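## Task

Nudge the feeder tray repeatedly so that between 13 and 15 tablets end up inside the clear vial, with none spilled. At the end the tray must rest against its stop and the vial must stand upright on the table by itself, not held or propped by the robot. Release everything and move the grippers away before ending.

## Robot and tools

Robot: two 7-joint Kinova Gen3 arms, left_arm and right_arm, each ending in a two-pad parallel gripper (opening up to 50 mm). The names are labels only; left_arm sits on the +y side. Bases in the scene frame: left_arm at (-0.054, +0.410, 0), right_arm at (-0.020, -0.339, 0), both nearly unrotated about z.

Scene frame: origin on the table top midway between the arms, +x out over the table, +z up. Reported gripper poses use this frame: end_effector_position in metres and end_effector_quat_wxyz. That position is the point between the pads; fingertips extend 17.5 mm further along the gripper's +z. Gripper axes: +z is the finger direction, x is the closing direction. Pure rotations pivot about that point. Printed positions can be a little wrong, more so at long reach.

The row (used by every moving tool): 18 numbers, all in [-1, 1], always both arms even if one stays still. Order: left dx, dy, dz, rx, ry, rz, left gripper position, force_limit, speed, then the same nine for right. Optionally 14 more numbers in [0, 1] scale joint stiffness (left's 7 joints, then right's 7), lasting until changed. dx..rz are an offset, not a pose: expressed in that gripper's own axes, measured from the gripper pose at the start of the action (for a call's first action, the last pose any result reported). 1.0 equals 0.6 m of translation or 180 degrees; rx, ry, rz form one rotation vector. Gripper position is absolute: +1 fully open, about -0.65 pads touching, -1 means close until blocked. force_limit: -1 ≈ 20 N, 0 ≈ 102 N, +1 ≈ 185 N per pad. speed: -1 ≈ 20 mm/s, 0 ≈ 85, +1 ≈ 150. To leave a gripper unchanged, repeat its previous three numbers (0 is itself a command).

execute_actions(actions): a list of actions; each action is a list of up to 15 rows, one per 1/30 s step, and the last row is held to fill 15 steps (0.5 s). Every row in an action is measured from the same start pose, not chained. Per step the controller clips the target to within 70 mm and 16 degrees of the measured pose, so big offsets need several actions. An empty list just returns state and images.

move(target, speed, blocking): target is one 18-number row as above, offsets from the pose in the latest result showing one. Each gripper follows a straight path; all paths finish together, lasting 0.5–10 s. speed is m/s, 0.002–0.5 (default 0.25); rotation up to twice that in rad/s. No slowing for obstacles. blocking=false returns after 0.5 s while motion continues; then call wait or stop before sending more. Faster contact hits harder; aiming further beyond a contact pushes harder.

wait(seconds): 0–10 s, arms hold their last command; returns early if a running move ends. stop(): brakes a running move (fingers continue). zoom_image(camera, region): region [x0, y0, x1, y1] in pixels of that camera's last image, at most 504x504. Cameras: cam_head_left, cam_head_right, cam_left_wrist, cam_right_wrist, each 896x504. finished_scene(scene): ends scene 1 or 2 irreversibly and reports success; the next scene's task appears there. read_manual gives only licence text.

Results: a state line per arm (gripper pose), Hand target lines (where the controller currently drives each gripper), joint positions and torques, gripper data, images, and for execute_actions some per-step positions, with HELD flagging steps where an arm's command was held back. object_status: 0 moving, 1 stopped while opening, 2 stopped while closing (a real grip), 3 at requested position or pads met (usually nothing held). Opening in mm ≈ (250 - position_measured) × 0.202. A move adds a 'move:' line: ending such as done, off_target, moving, held or fault; limits=paced means the sent pose was clipped, limits=held means a check blocked some steps (motion may then surge). 'pose unreachable' means the clearance check altered that arm's command. MOTOR HOT warns at 60 °C; at 75 °C the arm sags (OVER-TEMPERATURE FAULT). If contact torque reaches a joint's limit (48.6 N m for the first four joints, 30.6 for the wrist joints, held weight included), that arm halts 10 s: TORQUE FAULT.

Gripping: send -1 and keep sending it; confirm status 2. To grip more gently, open first, then close with a lower force_limit. New force or speed only applies once position changes by at least 0.01.

Strategy and cautions: locate the tray, its stop and the vial in the head cameras; use small, gentle taps or short jog movements on the tray so tablets trickle in, checking the count in zoomed images between jogs. Stop inside the target range, return the tray to its stop, make sure the vial stands upright unaided, then open the grippers and lift clear before finishing. Avoid spilling tablets, tipping the vial, pushing anything off the table, slamming into objects, and letting the two arms collide or press on each other. Loose objects may get brief random nudges. The simulation keeps running while you compose replies, and less robot time and smoother motion are better.

Each tool is called as a command line: name --argument value for each argument, lists and objects as JSON in quotes; but a table of rows of numbers goes row by row, as --pt "numbers of a row", without its own name.

## Session

execute_actions --actions '[]'

Scene clock: 0.00 s.
left_arm: end_effector_position=(+0.1053, +0.4953, +0.3196) position_measured=3 object_status=3 end_effector_quat_wxyz=(+0.584, -0.469, -0.632, +0.197) | right_arm: end_effector_position=(+0.4028, -0.2834, +0.1803) position_measured=3 object_status=3 end_effector_quat_wxyz=(-0.000, +0.660, +0.752, +0.001)
Joint positions: left_arm=[-0.043  0.676  0.05   1.736 -0.393  2.022  1.942] | right_arm=[-0.056  0.433  0.     1.655 -0.003  1.052  1.517]
Joint velocities: left_arm=[-0.     0.     0.002  0.001  0.001 -0.    -0.001] | right_arm=[ 0.     0.001  0.     0.    -0.     0.     0.   ]
Joint torques (N m, as the joint torque sensors report them, + toward a larger angle): no reading
Motor temperatures (°C, as the motors report them): left_arm=[35 33 30 38 43 43 43] | right_arm=[37 34 31 34 42 40 43]
Hand target (left_arm): +0.105, +0.495, +0.320; +0.584, -0.469, -0.632, +0.197
Hand target (right_arm): +0.403, -0.283, +0.180; -0.000, +0.660, +0.752, +0.001
Joint stiffness scale: left_arm=[1. 1. 1. 1. 1. 1. 1.] | right_arm=[1. 1. 1. 1. 1. 1. 1.]

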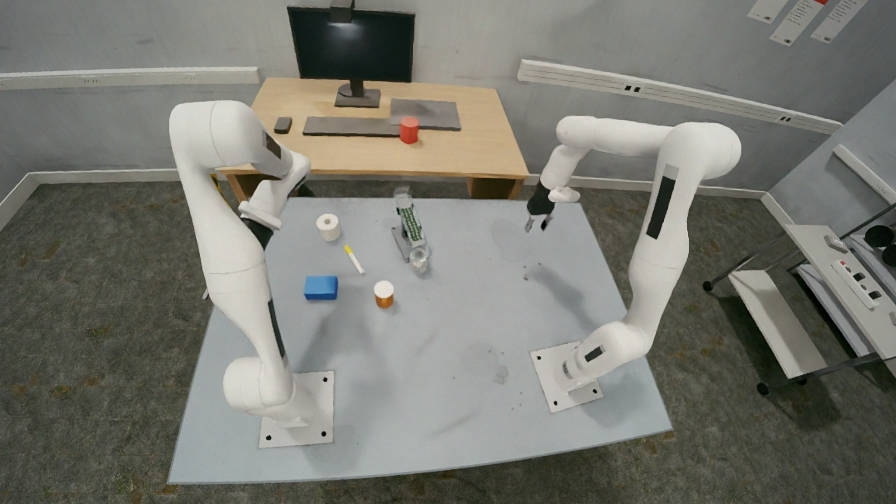

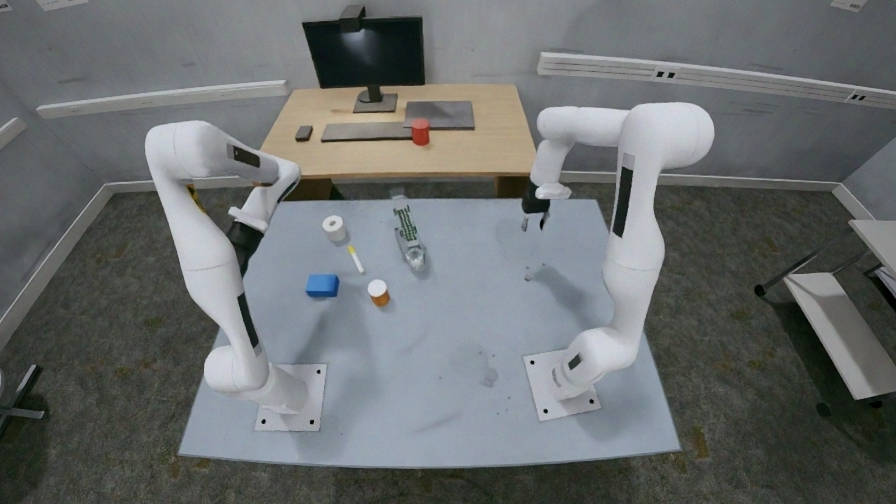

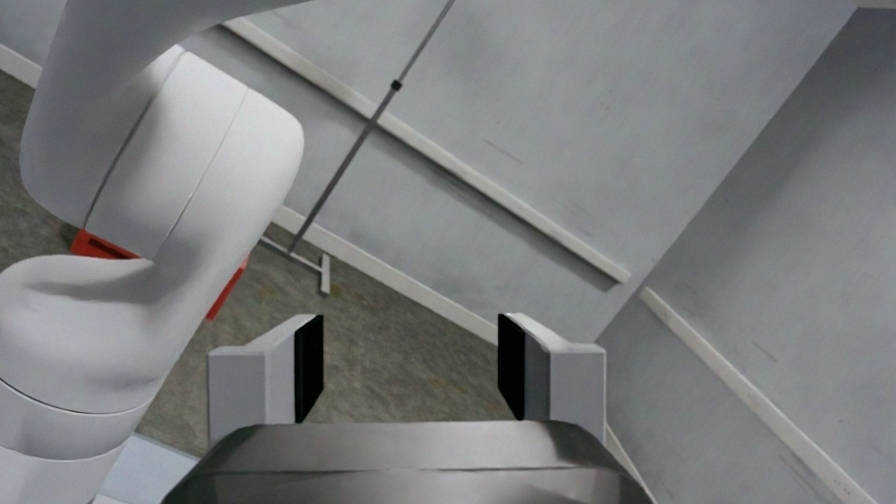

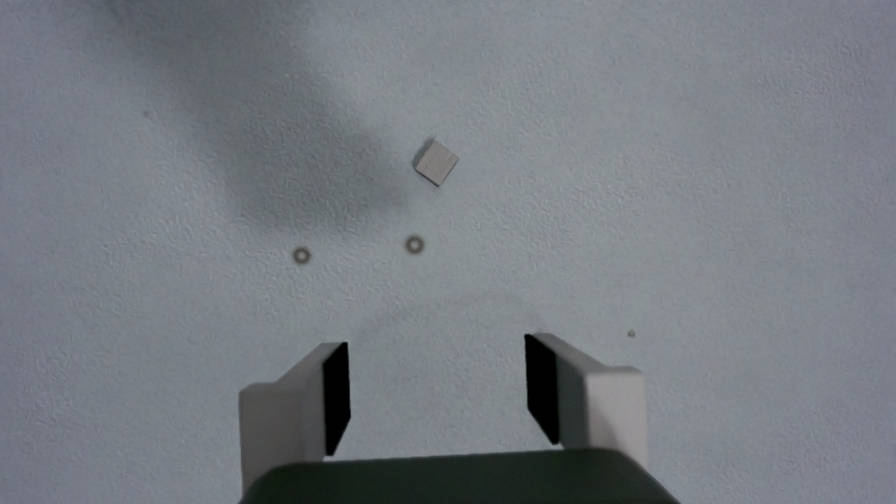

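zoom_image --camera "cam_head_left" --region '[350,170,490,290]'

zoom_image --camera "cam_head_right" --region '[350,170,490,290]'

Region (350, 170, 490, 290) of cam_head_left's 896x504 image, scaled by 3.600, with more detail than that image has; it fills the top 432 rows of this view, and the rest is white.

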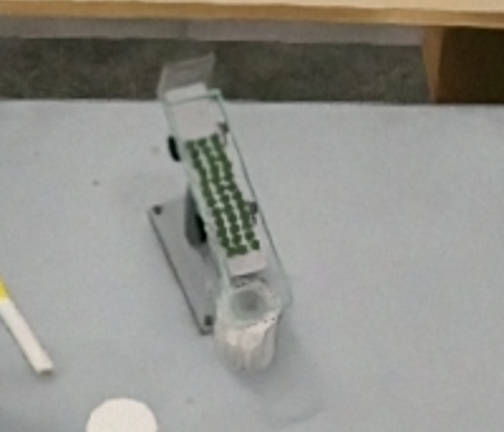

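Region (350, 170, 490, 290) of cam_head_right's 896x504 image, scaled by 3.600, with more detail than that image has; it fills the top 432 rows of this view, and the rest is white.

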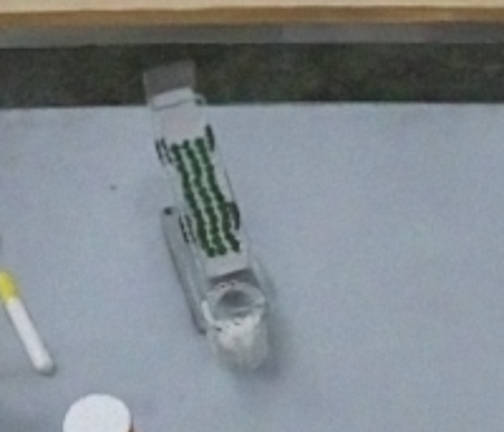

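move --target '[0,0,0,0,0,0,1,0,0,0.4,0.2,-0.1,0,0.25,0,1,0,0]'

Scene clock: 2.53 s.
left_arm: end_effector_position=(+0.1053, +0.4953, +0.3196) position_measured=3 object_status=3 end_effector_quat_wxyz=(+0.584, -0.469, -0.632, +0.197) | right_arm: end_effector_position=(+0.4900, -0.0322, +0.2389) position_measured=3 object_status=3 end_effector_quat_wxyz=(-0.285, +0.612, +0.694, +0.251)
Joint positions: left_arm=[-0.043  0.676  0.05   1.736 -0.393  2.022  1.942] | right_arm=[ 0.091  0.742 -0.281  1.24  -0.643  1.164  1.715]
Joint velocities: left_arm=[-0.    -0.    -0.001 -0.     0.    -0.001 -0.   ] | right_arm=[ 0.004  0.007 -0.006 -0.002 -0.001 -0.001  0.   ]
Joint torques (N m, as the joint torque sensors report them, + toward a larger angle): left_arm=[ -0.11 -15.76  -0.35  -3.58  -1.     3.62   0.52] | right_arm=[ -0.23 -22.56  -3.56  -8.13  -2.12   0.27  -0.2 ]
Motor temperatures (°C, as the motors report them): left_arm=[35 33 30 38 43 43 43] | right_arm=[37 34 31 34 42 40 43]
Hand target (left_arm): +0.105, +0.495, +0.320; +0.584, -0.469, -0.632, +0.197
Hand target (right_arm): +0.491, -0.030, +0.241; -0.288, +0.609, +0.694, +0.254
Off the commanded pose (left_arm): 0.000 m, 0 deg.
Off the commanded pose (right_arm): 0.003 m, 1 deg.
Joint stiffness scale: left_arm=[1. 1. 1. 1. 1. 1. 1.] | right_arm=[1. 1. 1. 1. 1. 1. 1.]
move: done
camera_calibration (this result's frames):
cam_left_wrist: T_world_to_cam=[[0.171512, 0.815891, 0.552182, -0.607183], [0.376599, 0.463624, -0.802014, 0.01755], [-0.910361, 0.345506, -0.227747, 0.158776], [0, 0, 0, 1]] pos_world=[0.242073, 0.4324, 0.385512]
cam_right_wrist: T_world_to_cam=[[-0.0345619, 0.689405, 0.723551, -0.133747], [0.995636, 0.0865441, -0.0349012, -0.444431], [-0.0866801, 0.719188, -0.689388, 0.400185], [0, 0, 0, 1]] pos_world=[0.472558, -0.157139, 0.357144]

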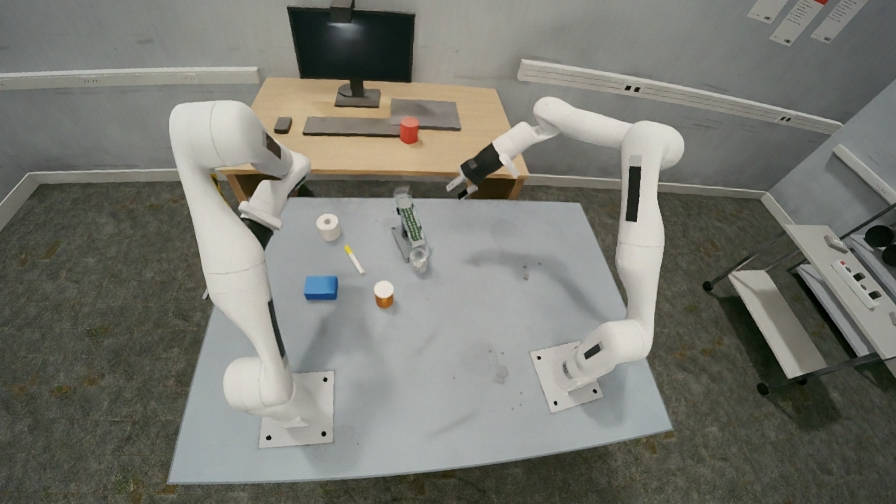

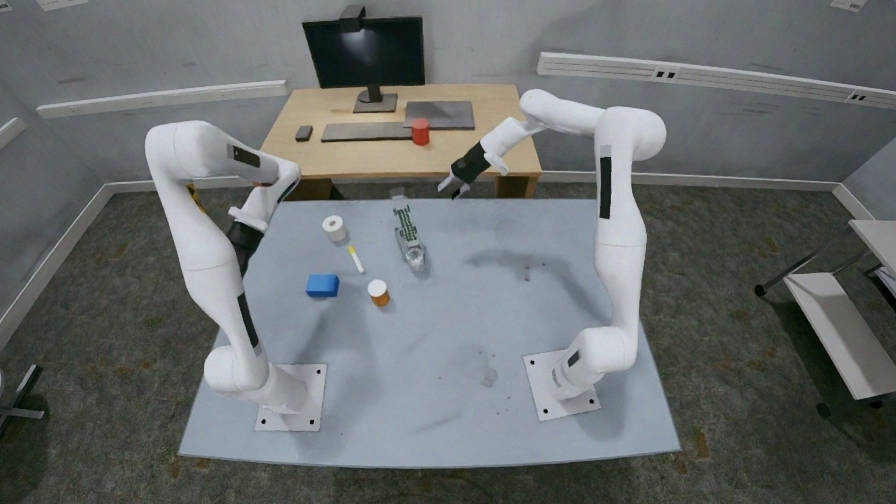

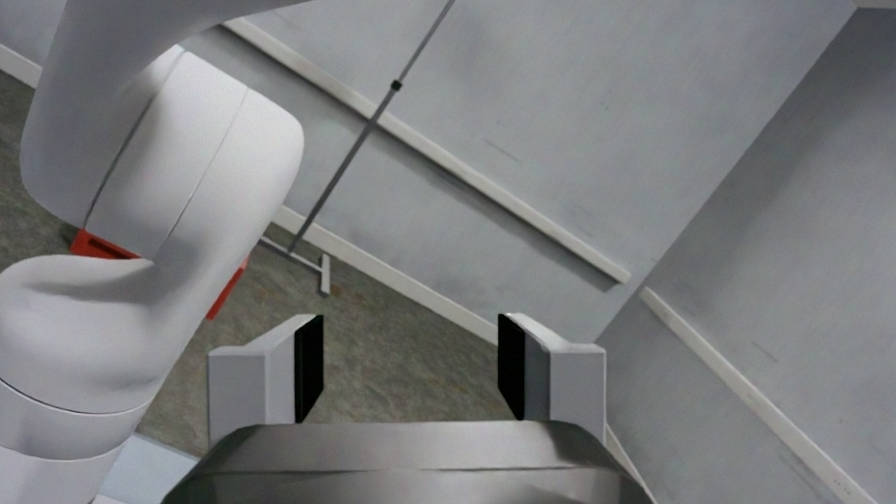

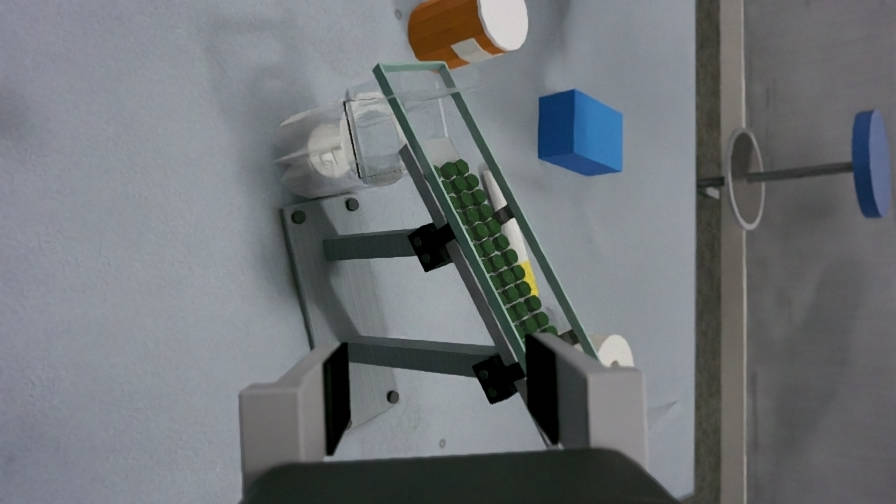

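zoom_image --camera "cam_right_wrist" --region '[250,40,550,300]'

move --target '[0,0,0,0,0,0,1,0,0,0.05,0.17,0,0,0.08,0,1,0,0]'

Region (250, 40, 550, 300) of cam_right_wrist's 896x504 image, scaled by 1.680; it fills the top 437 rows of this view, and the rest is white.

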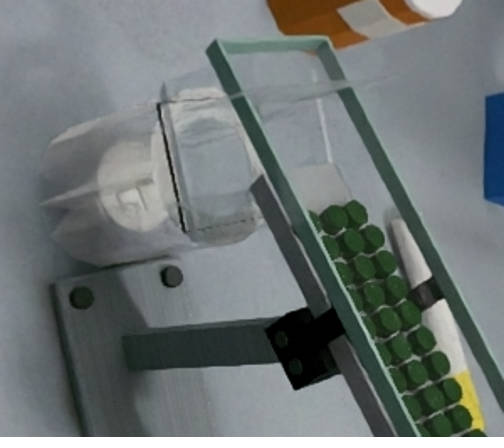

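Scene clock: 3.93 s.
left_arm: end_effector_position=(+0.1053, +0.4953, +0.3196) position_measured=3 object_status=3 end_effector_quat_wxyz=(+0.584, -0.469, -0.632, +0.197) | right_arm: end_effector_position=(+0.5908, -0.0008, +0.2582) position_measured=3 object_status=3 end_effector_quat_wxyz=(-0.364, +0.577, +0.654, +0.327)
Joint positions: left_arm=[-0.043  0.676  0.05   1.736 -0.393  2.022  1.942] | right_arm=[ 0.105  1.054 -0.333  0.735 -0.75   1.361  1.671]
Joint velocities: left_arm=[-0.     0.     0.001  0.    -0.     0.001  0.   ] | right_arm=[-0.002  0.006 -0.    -0.004 -0.001  0.002 -0.001]
Joint torques (N m, as the joint torque sensors report them, + toward a larger angle): left_arm=[ -0.06 -15.75  -0.27  -3.7   -1.     3.41   0.42] | right_arm=[  0.04 -26.68  -3.88  -8.48  -2.76   0.28  -0.08]
Motor temperatures (°C, as the motors report them): left_arm=[35 34 30 38 43 43 43] | right_arm=[37 34 31 34 42 40 43]
Hand target (left_arm): +0.105, +0.495, +0.320; +0.584, -0.469, -0.632, +0.197
Hand target (right_arm): +0.588, +0.002, +0.260; -0.369, +0.575, +0.653, +0.325
Off the commanded pose (left_arm): 0.000 m, 0 deg.
Off the commanded pose (right_arm): 0.004 m, 1 deg.
Joint stiffness scale: left_arm=[1. 1. 1. 1. 1. 1. 1.] | right_arm=[1. 1. 1. 1. 1. 1. 1.]
move: off_target (right_arm)
camera_calibration (this result's frames):
cam_left_wrist: T_world_to_cam=[[0.171512, 0.815891, 0.552182, -0.607183], [0.376599, 0.463624, -0.802014, 0.0175502], [-0.910361, 0.345507, -0.227747, 0.158776], [0, 0, 0, 1]] pos_world=[0.242073, 0.4324, 0.385512]
cam_right_wrist: T_world_to_cam=[[-0.0141089, 0.494822, 0.86888, -0.215658], [0.995303, 0.0901848, -0.0351979, -0.546606], [-0.0957765, 0.864302, -0.49377, 0.354599], [0, 0, 0, 1]] pos_world=[0.574958, -0.150473, 0.343232]

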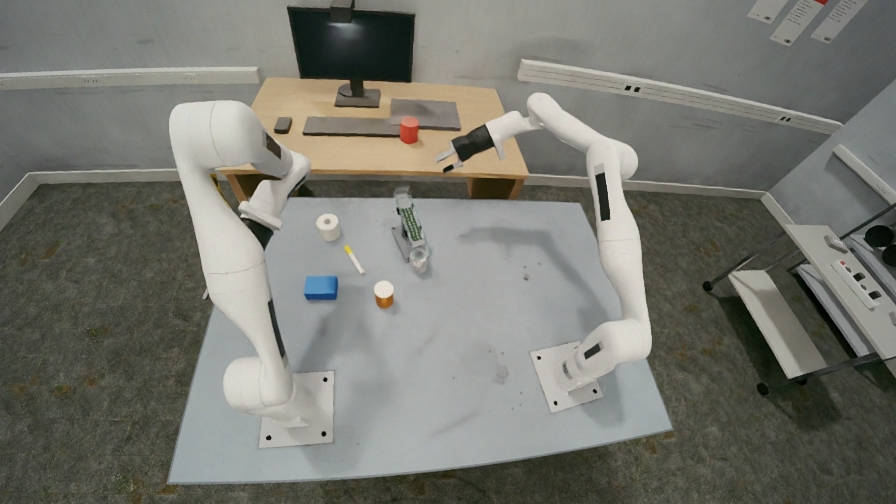

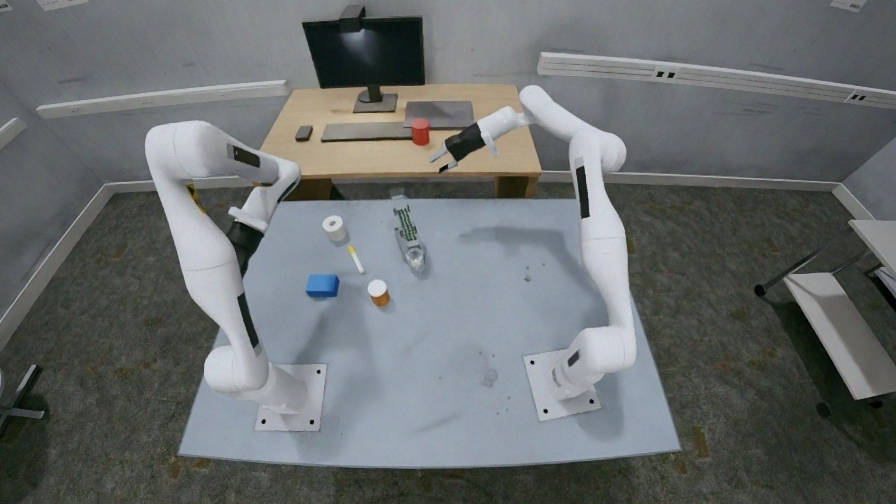

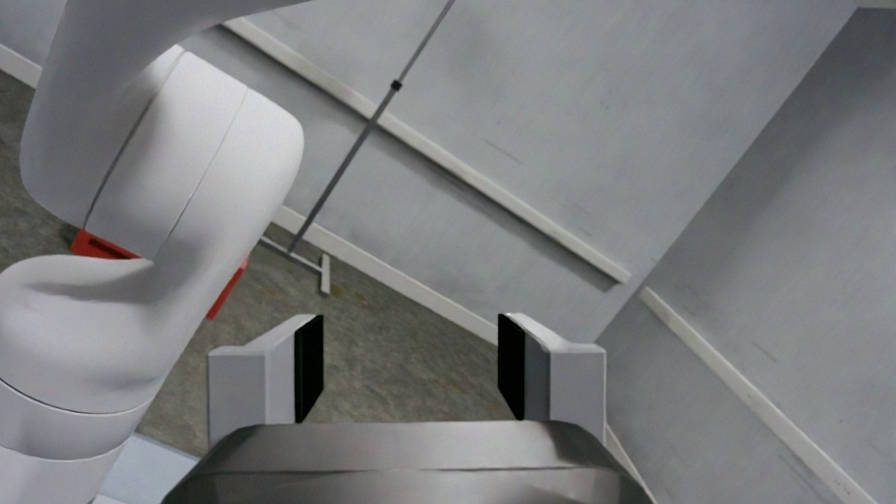

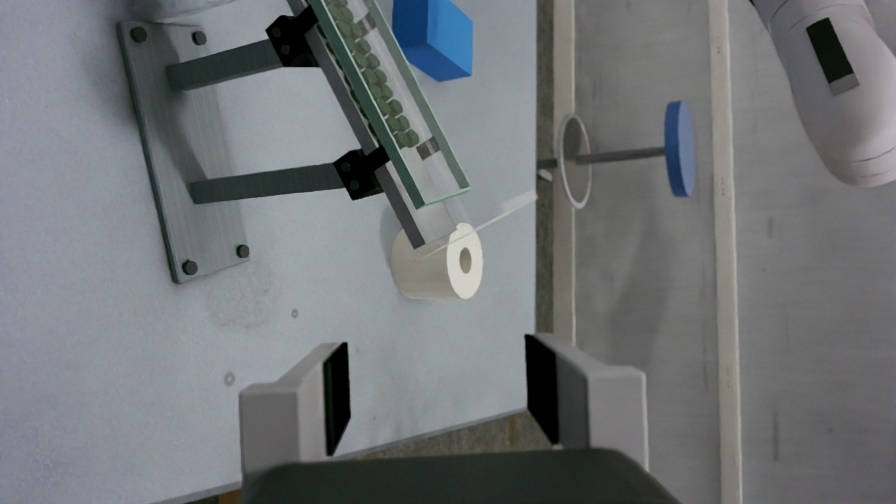

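move --target '[0,0,0,0,0,0,1,0,0,0.066,-0.098,0.115,-0.066,-0.031,0.379,1,0,0]'

Scene clock: 7.33 s.
left_arm: end_effector_position=(+0.1053, +0.4953, +0.3196) position_measured=3 object_status=3 end_effector_quat_wxyz=(+0.584, -0.469, -0.632, +0.197) | right_arm: end_effector_position=(+0.5216, +0.0719, +0.2565) position_measured=3 object_status=3 end_effector_quat_wxyz=(-0.398, +0.889, +0.203, +0.101)
Joint positions: left_arm=[-0.043  0.676  0.05   1.736 -0.393  2.022  1.942] | right_arm=[-0.073  0.744 -0.201  1.279 -0.819  0.965  0.549]
Joint velocities: left_arm=[ 0.     0.    -0.001  0.002 -0.001  0.001 -0.001] | right_arm=[-0.003 -0.003  0.001  0.    -0.001  0.    -0.   ]
Joint torques (N m, as the joint torque sensors report them, + toward a larger angle): left_arm=[ -0.27 -16.06  -0.38  -3.38  -0.94   3.57   0.41] | right_arm=[  0.33 -23.29  -2.69  -8.97  -2.03   0.11  -0.17]
Motor temperatures (°C, as the motors report them): left_arm=[35 34 30 38 43 43 43] | right_arm=[37 34 31 34 42 40 43]
Hand target (left_arm): +0.105, +0.495, +0.320; +0.584, -0.469, -0.632, +0.197
Hand target (right_arm): +0.523, +0.071, +0.256; -0.396, +0.891, +0.199, +0.102
Off the commanded pose (left_arm): 0.000 m, 0 deg.
Off the commanded pose (right_arm): 0.002 m, 1 deg.
Joint stiffness scale: left_arm=[1. 1. 1. 1. 1. 1. 1.] | right_arm=[1. 1. 1. 1. 1. 1. 1.]
move: done
camera_calibration (this result's frames):
cam_left_wrist: T_world_to_cam=[[0.171512, 0.815891, 0.552182, -0.607183], [0.376599, 0.463624, -0.802014, 0.0175502], [-0.910361, 0.345506, -0.227747, 0.158776], [0, 0, 0, 1]] pos_world=[0.242073, 0.4324, 0.385512]
cam_right_wrist: T_world_to_cam=[[0.91805, 0.224378, 0.326862, -0.578773], [0.393474, -0.616723, -0.681785, 0.0462531], [0.0486059, 0.754524, -0.65447, 0.258126], [0, 0, 0, 1]] pos_world=[0.500597, -0.0363729, 0.38965]

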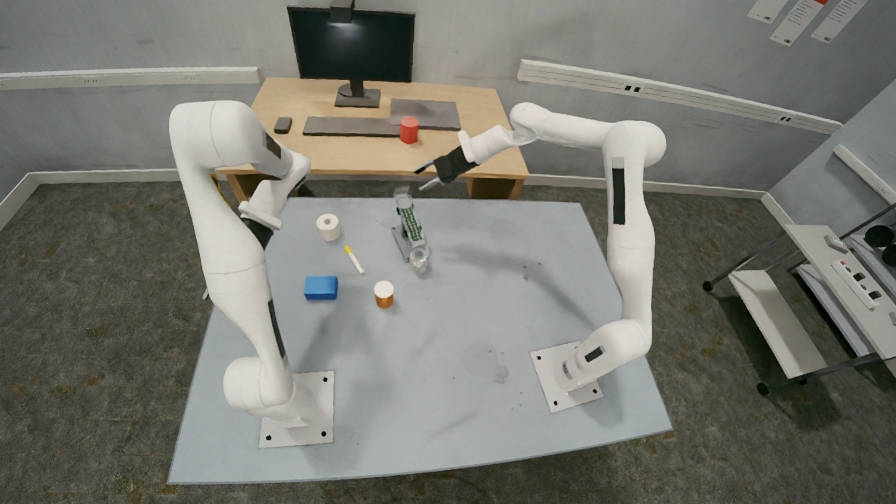

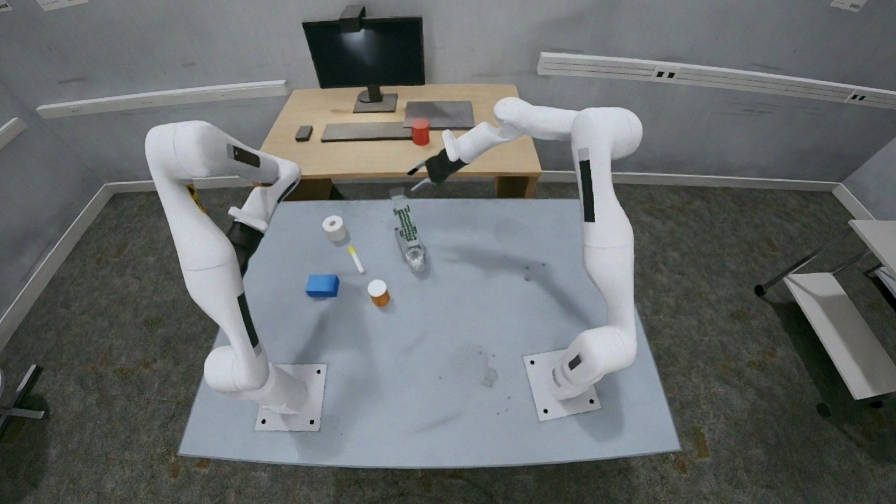

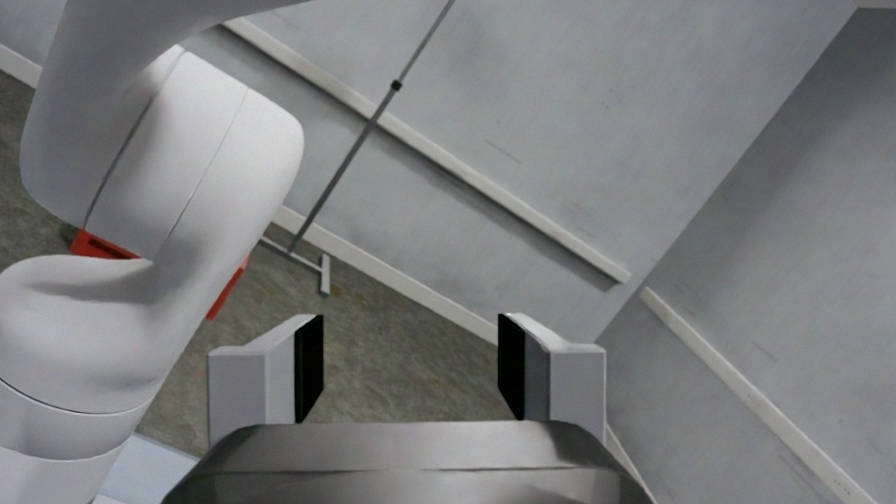

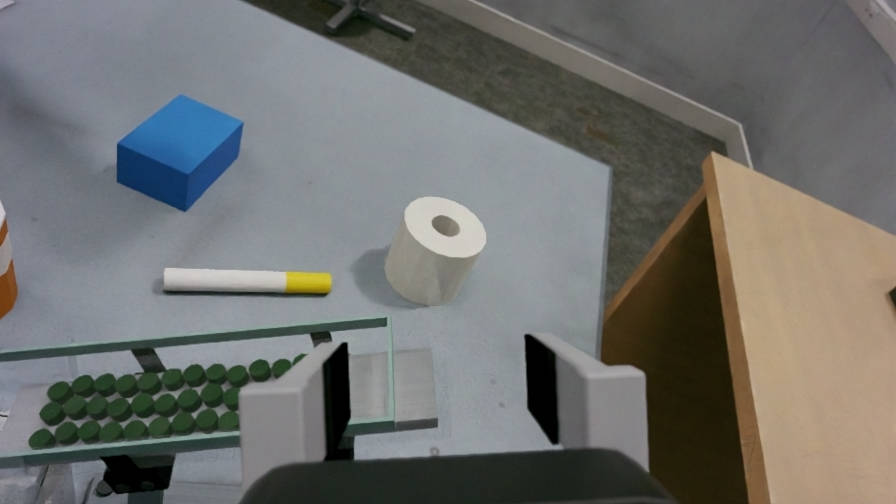

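move --target '[0,0,0,0,0,0,1,0,0,0.025,0,0.08,0,0,0,1,-1,0]' --speed 0.08

execute_actions --actions '[[[0,0,0,0,0,0,1,0,0,0,0,0,0,0,0,-0.3,-1,-0.5]],[[0,0,0,0,0,0,1,0,0,0,0,0,0,0,0,-0.3,-1,-0.5]]]'

execute_actions --actions '[[[0,0,0,0,0,0,1,0,0,0,0,0,0,0,0,1,-1,1]]]'

zoom_image --camera "cam_head_right" --region '[370,170,460,280]'

Scene clock: 8.70 s.
left_arm: end_effector_position=(+0.1053, +0.4953, +0.3196) position_measured=3 object_status=3 end_effector_quat_wxyz=(+0.584, -0.469, -0.632, +0.197) | right_arm: end_effector_position=(+0.5318, +0.1123, +0.2314) position_measured=3 object_status=3 end_effector_quat_wxyz=(-0.401, +0.887, +0.206, +0.098)
Joint positions: left_arm=[-0.043  0.676  0.05   1.736 -0.393  2.022  1.942] | right_arm=[-0.139  0.827 -0.198  1.202 -0.819  0.929  0.524]
Joint velocities: left_arm=[-0.     0.001 -0.001 -0.    -0.001 -0.     0.   ] | right_arm=[-0.004  0.003  0.007 -0.001 -0.001  0.    -0.001]
Joint torques (N m, as the joint torque sensors report them, + toward a larger angle): left_arm=[ -0.09 -15.91  -0.29  -3.5   -0.87   3.47   0.55] | right_arm=[ -0.49 -24.23  -2.98  -8.73  -1.98   0.13  -0.13]
Motor temperatures (°C, as the motors report them): left_arm=[35 34 30 38 43 43 43] | right_arm=[37 34 31 34 42 40 43]
Hand target (left_arm): +0.105, +0.495, +0.320; +0.584, -0.469, -0.632, +0.197
Hand target (right_arm): +0.536, +0.112, +0.230; -0.398, +0.889, +0.203, +0.101
Off the commanded pose (left_arm): 0.000 m, 0 deg.
Off the commanded pose (right_arm): 0.004 m, 1 deg.
Joint stiffness scale: left_arm=[1. 1. 1. 1. 1. 1. 1.] | right_arm=[1. 1. 1. 1. 1. 1. 1.]
move: off_target (right_arm)
camera_calibration (this result's frames):
cam_left_wrist: T_world_to_cam=[[0.171512, 0.815891, 0.552182, -0.607183], [0.376599, 0.463624, -0.802014, 0.0175502], [-0.910361, 0.345506, -0.227747, 0.158776], [0, 0, 0, 1]] pos_world=[0.242073, 0.4324, 0.385512]
cam_right_wrist: T_world_to_cam=[[0.917162, 0.230929, 0.324784, -0.588822], [0.396507, -0.610475, -0.68564, 0.0486671], [0.0399386, 0.757622, -0.65147, 0.214275], [0, 0, 0, 1]] pos_world=[0.512191, 0.00334674, 0.364202]

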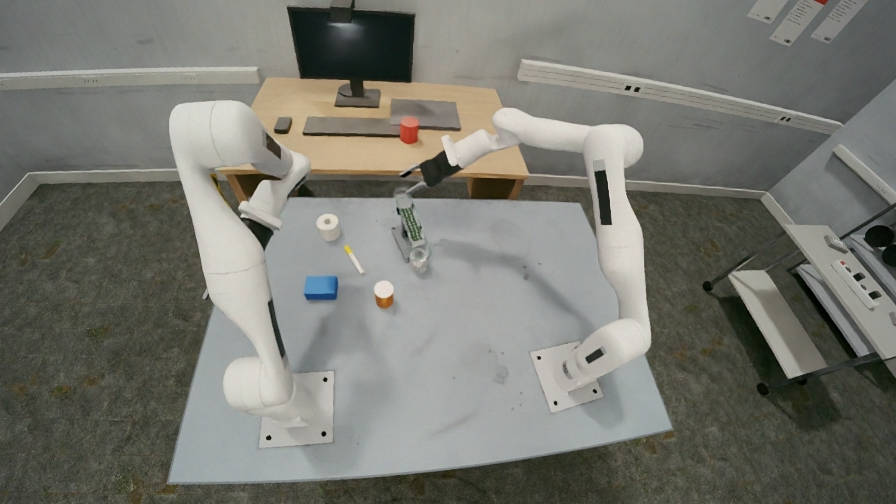

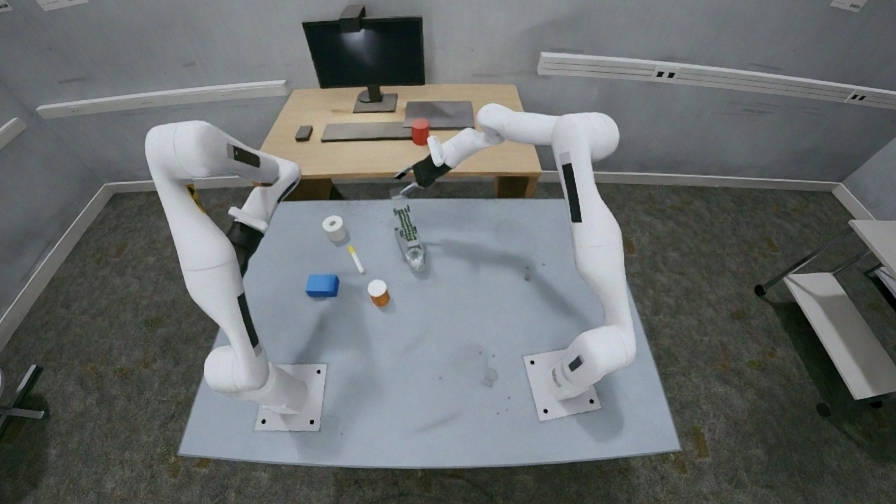

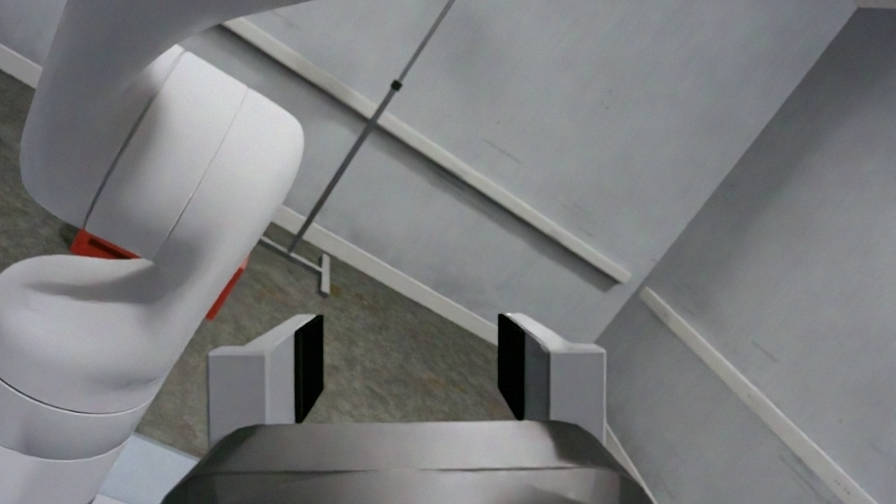

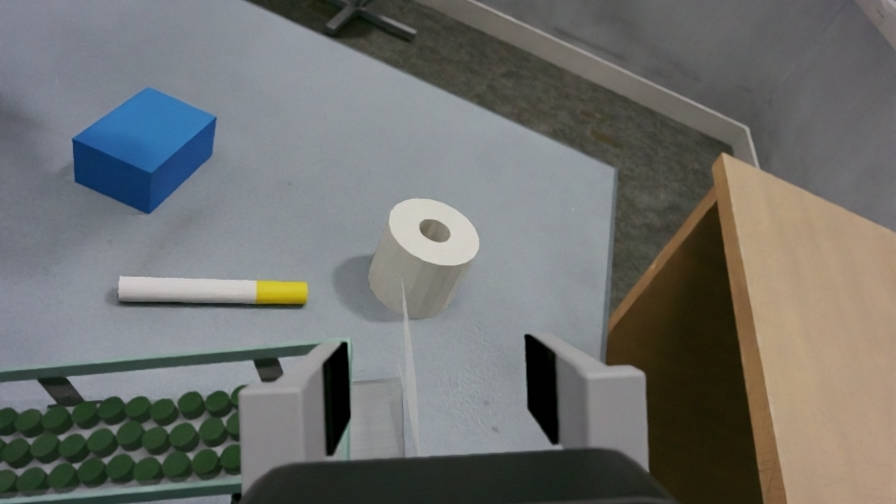

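Scene clock: 9.70 s.
left_arm: end_effector_position=(+0.1053, +0.4953, +0.3196) position_measured=3 object_status=3 end_effector_quat_wxyz=(+0.584, -0.469, -0.632, +0.197) | right_arm: end_effector_position=(+0.5250, +0.1110, +0.2283) position_measured=198 object_status=3 end_effector_quat_wxyz=(-0.401, +0.888, +0.209, +0.089)
Joint positions: left_arm=[-0.043  0.676  0.05   1.736 -0.393  2.022  1.942] | right_arm=[-0.139  0.827 -0.198  1.209 -0.816  0.941  0.524]
Joint velocities: left_arm=[-0.    -0.001 -0.001 -0.    -0.001 -0.001  0.   ] | right_arm=[ 0. -0.  0.  0.  0.  0. -0.]
Joint torques (N m, as the joint torque sensors report them, + toward a larger angle): left_arm=[ -0.27 -15.86  -0.25  -3.38  -0.64   3.48   0.34] | right_arm=[ -1.46 -24.35  -3.53 -14.06  -4.42  -4.24  -0.67]
Motor temperatures (°C, as the motors report them): left_arm=[35 34 30 38 43 43 43] | right_arm=[37 34 31 34 42 40 43]
Hand target (left_arm): +0.105, +0.495, +0.320; +0.584, -0.469, -0.632, +0.197
Hand target (right_arm): +0.531, +0.112, +0.231; -0.401, +0.887, +0.206, +0.097
Off the commanded pose (left_arm): 0.000 m, 0 deg.
Off the commanded pose (right_arm): 0.007 m, 1 deg.
Joint stiffness scale: left_arm=[1. 1. 1. 1. 1. 1. 1.] | right_arm=[1. 1. 1. 1. 1. 1. 1.]
Step readings (end_effector_position; steps 1 to 15: 1st action; 16 to 30: 2nd action):
0: left_arm (+0.1053, +0.4953, +0.3196) | right_arm (+0.5318, +0.1123, +0.2314)
1: left_arm (+0.1053, +0.4953, +0.3196) | right_arm (+0.5318, +0.1123, +0.2314)
2: left_arm (+0.1053, +0.4953, +0.3196) | right_arm (+0.5318, +0.1123, +0.2314)
4: left_arm (+0.1053, +0.4953, +0.3196) | right_arm (+0.5318, +0.1123, +0.2314)
8: left_arm (+0.1053, +0.4953, +0.3196) | right_arm (+0.5318, +0.1123, +0.2314)
15: left_arm (+0.1053, +0.4953, +0.3196) | right_arm (+0.5308, +0.1122, +0.2310)
16: left_arm (+0.1053, +0.4953, +0.3196) | right_arm (+0.5300, +0.1121, +0.2306)
17: left_arm (+0.1053, +0.4953, +0.3196) | right_arm (+0.5293, +0.1120, +0.2303)
19: left_arm (+0.1053, +0.4953, +0.3196) | right_arm (+0.5278, +0.1117, +0.2296)
23: left_arm (+0.1053, +0.4953, +0.3196) | right_arm (+0.5251, +0.1111, +0.2284)
30: end_effector_position above
camera_calibration (this result's frames):
cam_left_wrist: T_world_to_cam=[[0.171513, 0.815891, 0.552182, -0.607183], [0.376599, 0.463623, -0.802014, 0.0175503], [-0.910361, 0.345507, -0.227747, 0.158776], [0, 0, 0, 1]] pos_world=[0.242073, 0.4324, 0.385512]
cam_right_wrist: T_world_to_cam=[[0.918626, 0.243236, 0.311388, -0.580364], [0.394497, -0.609109, -0.68801, 0.0498843], [0.0223205, 0.754866, -0.655499, 0.223943], [0, 0, 0, 1]] pos_world=[0.50846, 0.0025031, 0.361834]

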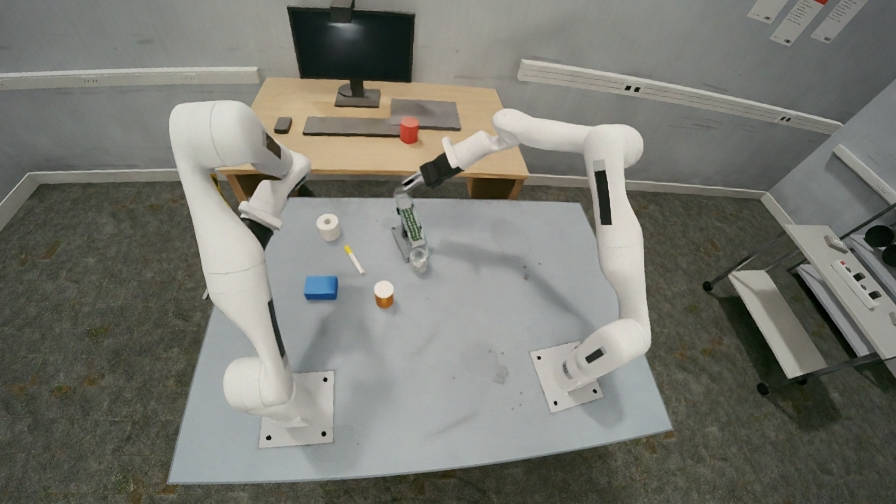

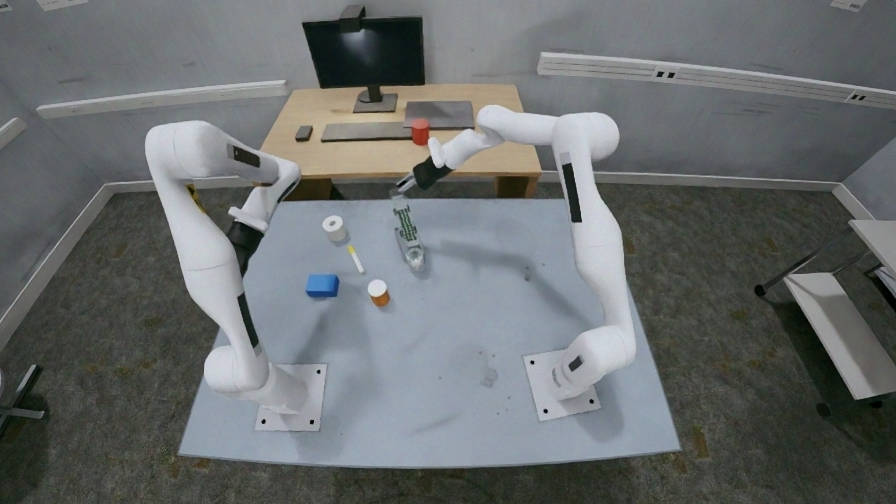

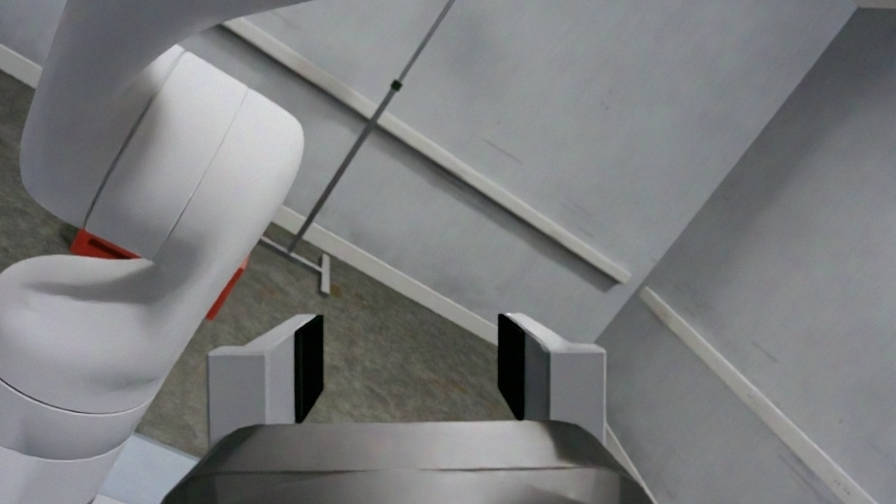

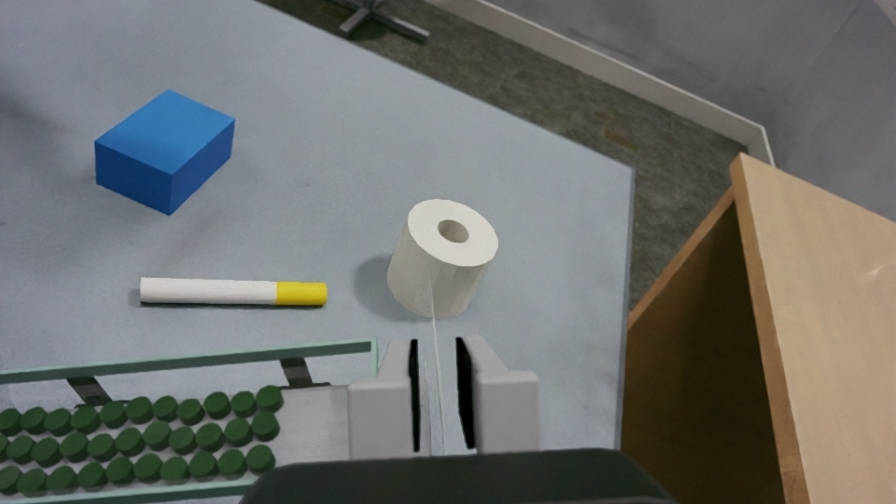

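Scene clock: 10.20 s.
left_arm: end_effector_position=(+0.1053, +0.4953, +0.3196) position_measured=3 object_status=3 end_effector_quat_wxyz=(+0.584, -0.469, -0.632, +0.197) | right_arm: end_effector_position=(+0.5249, +0.1110, +0.2283) position_measured=3 object_status=3 end_effector_quat_wxyz=(-0.401, +0.888, +0.209, +0.089)
Joint positions: left_arm=[-0.043  0.676  0.05   1.736 -0.393  2.022  1.942] | right_arm=[-0.139  0.827 -0.198  1.209 -0.816  0.941  0.524]
Joint velocities: left_arm=[ 0.     0.    -0.002  0.001 -0.001  0.    -0.   ] | right_arm=[-0.    -0.    -0.     0.     0.001 -0.     0.   ]
Joint torques (N m, as the joint torque sensors report them, + toward a larger angle): left_arm=[ -0.14 -15.87  -0.07  -3.52  -1.15   3.53   0.45] | right_arm=[  0.13 -24.27  -2.89  -8.83  -1.99   0.15  -0.14]
Motor temperatures (°C, as the motors report them): left_arm=[35 34 30 38 43 43 43] | right_arm=[37 34 31 34 42 40 43]
Hand target (left_arm): +0.105, +0.495, +0.320; +0.584, -0.469, -0.632, +0.197
Hand target (right_arm): +0.525, +0.111, +0.228; -0.401, +0.888, +0.209, +0.089
Off the commanded pose (left_arm): 0.000 m, 0 deg.
Off the commanded pose (right_arm): 0.000 m, 0 deg.
Joint stiffness scale: left_arm=[1. 1. 1. 1. 1. 1. 1.] | right_arm=[1. 1. 1. 1. 1. 1. 1.]
Step readings (end_effector_position):
0: left_arm (+0.1053, +0.4953, +0.3196) | right_arm (+0.5250, +0.1110, +0.2283)
1: left_arm (+0.1053, +0.4953, +0.3196) | right_arm (+0.5249, +0.1110, +0.2282)
2: left_arm (+0.1053, +0.4953, +0.3196) | right_arm (+0.5249, +0.1110, +0.2283)
4: left_arm (+0.1053, +0.4953, +0.3196) | right_arm (+0.5249, +0.1110, +0.2283)
8: left_arm (+0.1053, +0.4953, +0.3196) | right_arm (+0.5249, +0.1110, +0.2283)
15: end_effector_position above
camera_calibration (this result's frames):
cam_left_wrist: T_world_to_cam=[[0.171513, 0.815891, 0.552182, -0.607183], [0.376599, 0.463624, -0.802014, 0.0175502], [-0.910361, 0.345507, -0.227746, 0.158776], [0, 0, 0, 1]] pos_world=[0.242073, 0.4324, 0.385512]
cam_right_wrist: T_world_to_cam=[[0.918646, 0.243301, 0.311278, -0.580297], [0.394457, -0.609104, -0.688038, 0.049912], [0.0222003, 0.754849, -0.655523, 0.224007], [0, 0, 0, 1]] pos_world=[0.508426, 0.00249686, 0.361817]

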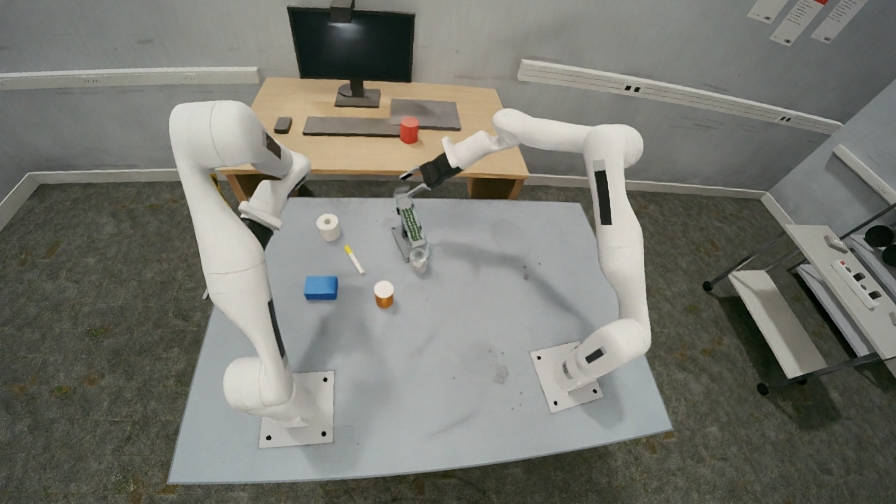

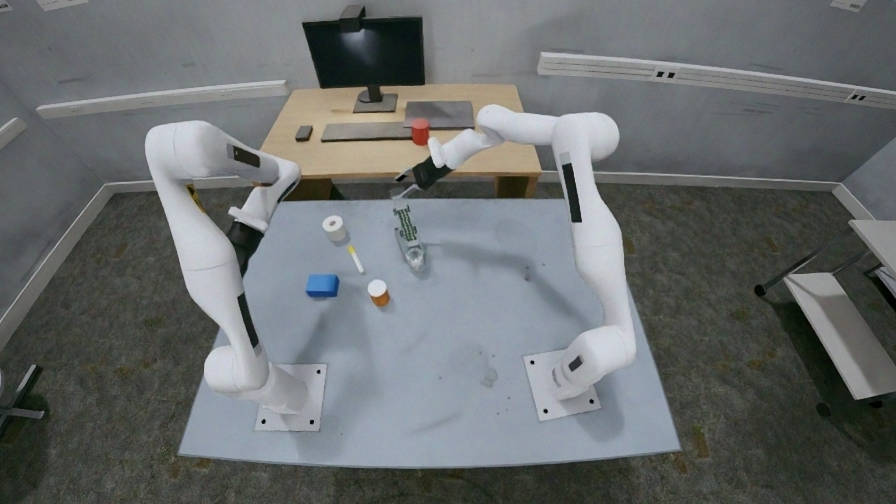

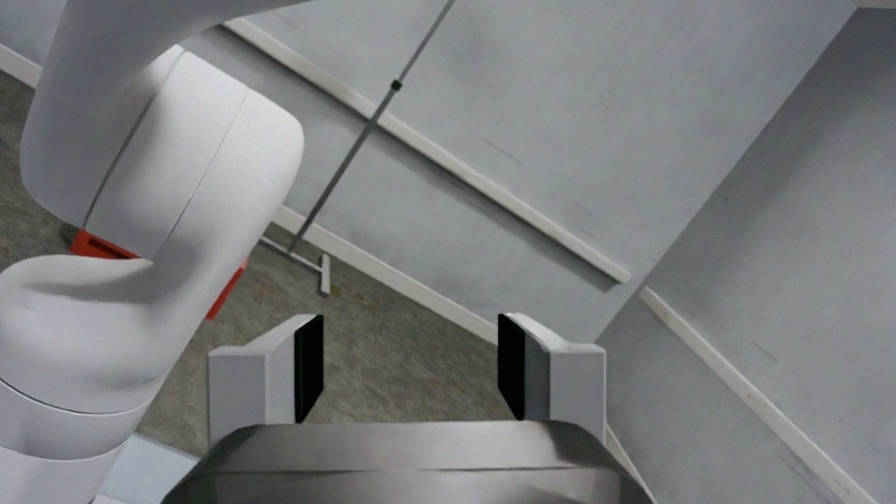

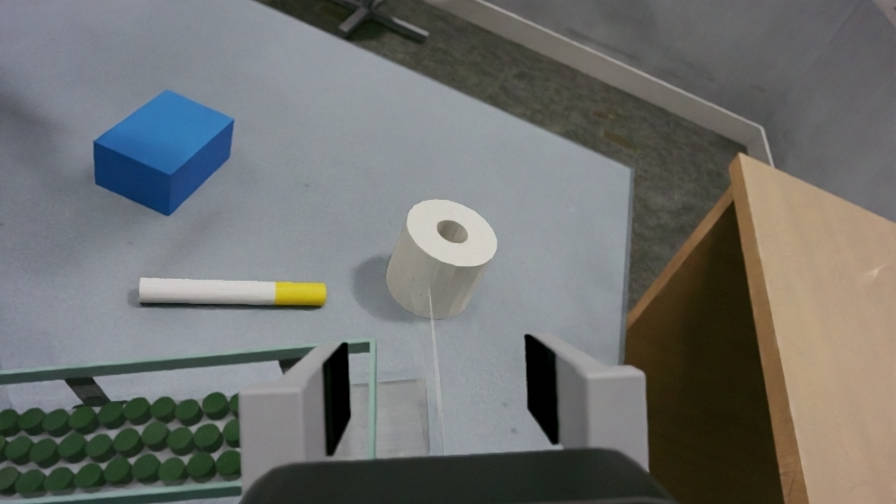

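Region (370, 170, 460, 280) of cam_head_right's 896x504 image, scaled by 4.582, with more detail than that image has; it fills the left 412 columns of this view, and the rest is white.

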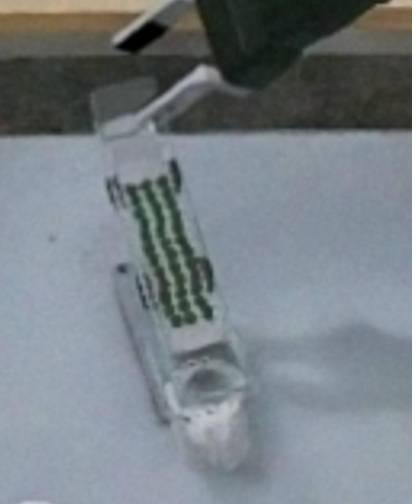

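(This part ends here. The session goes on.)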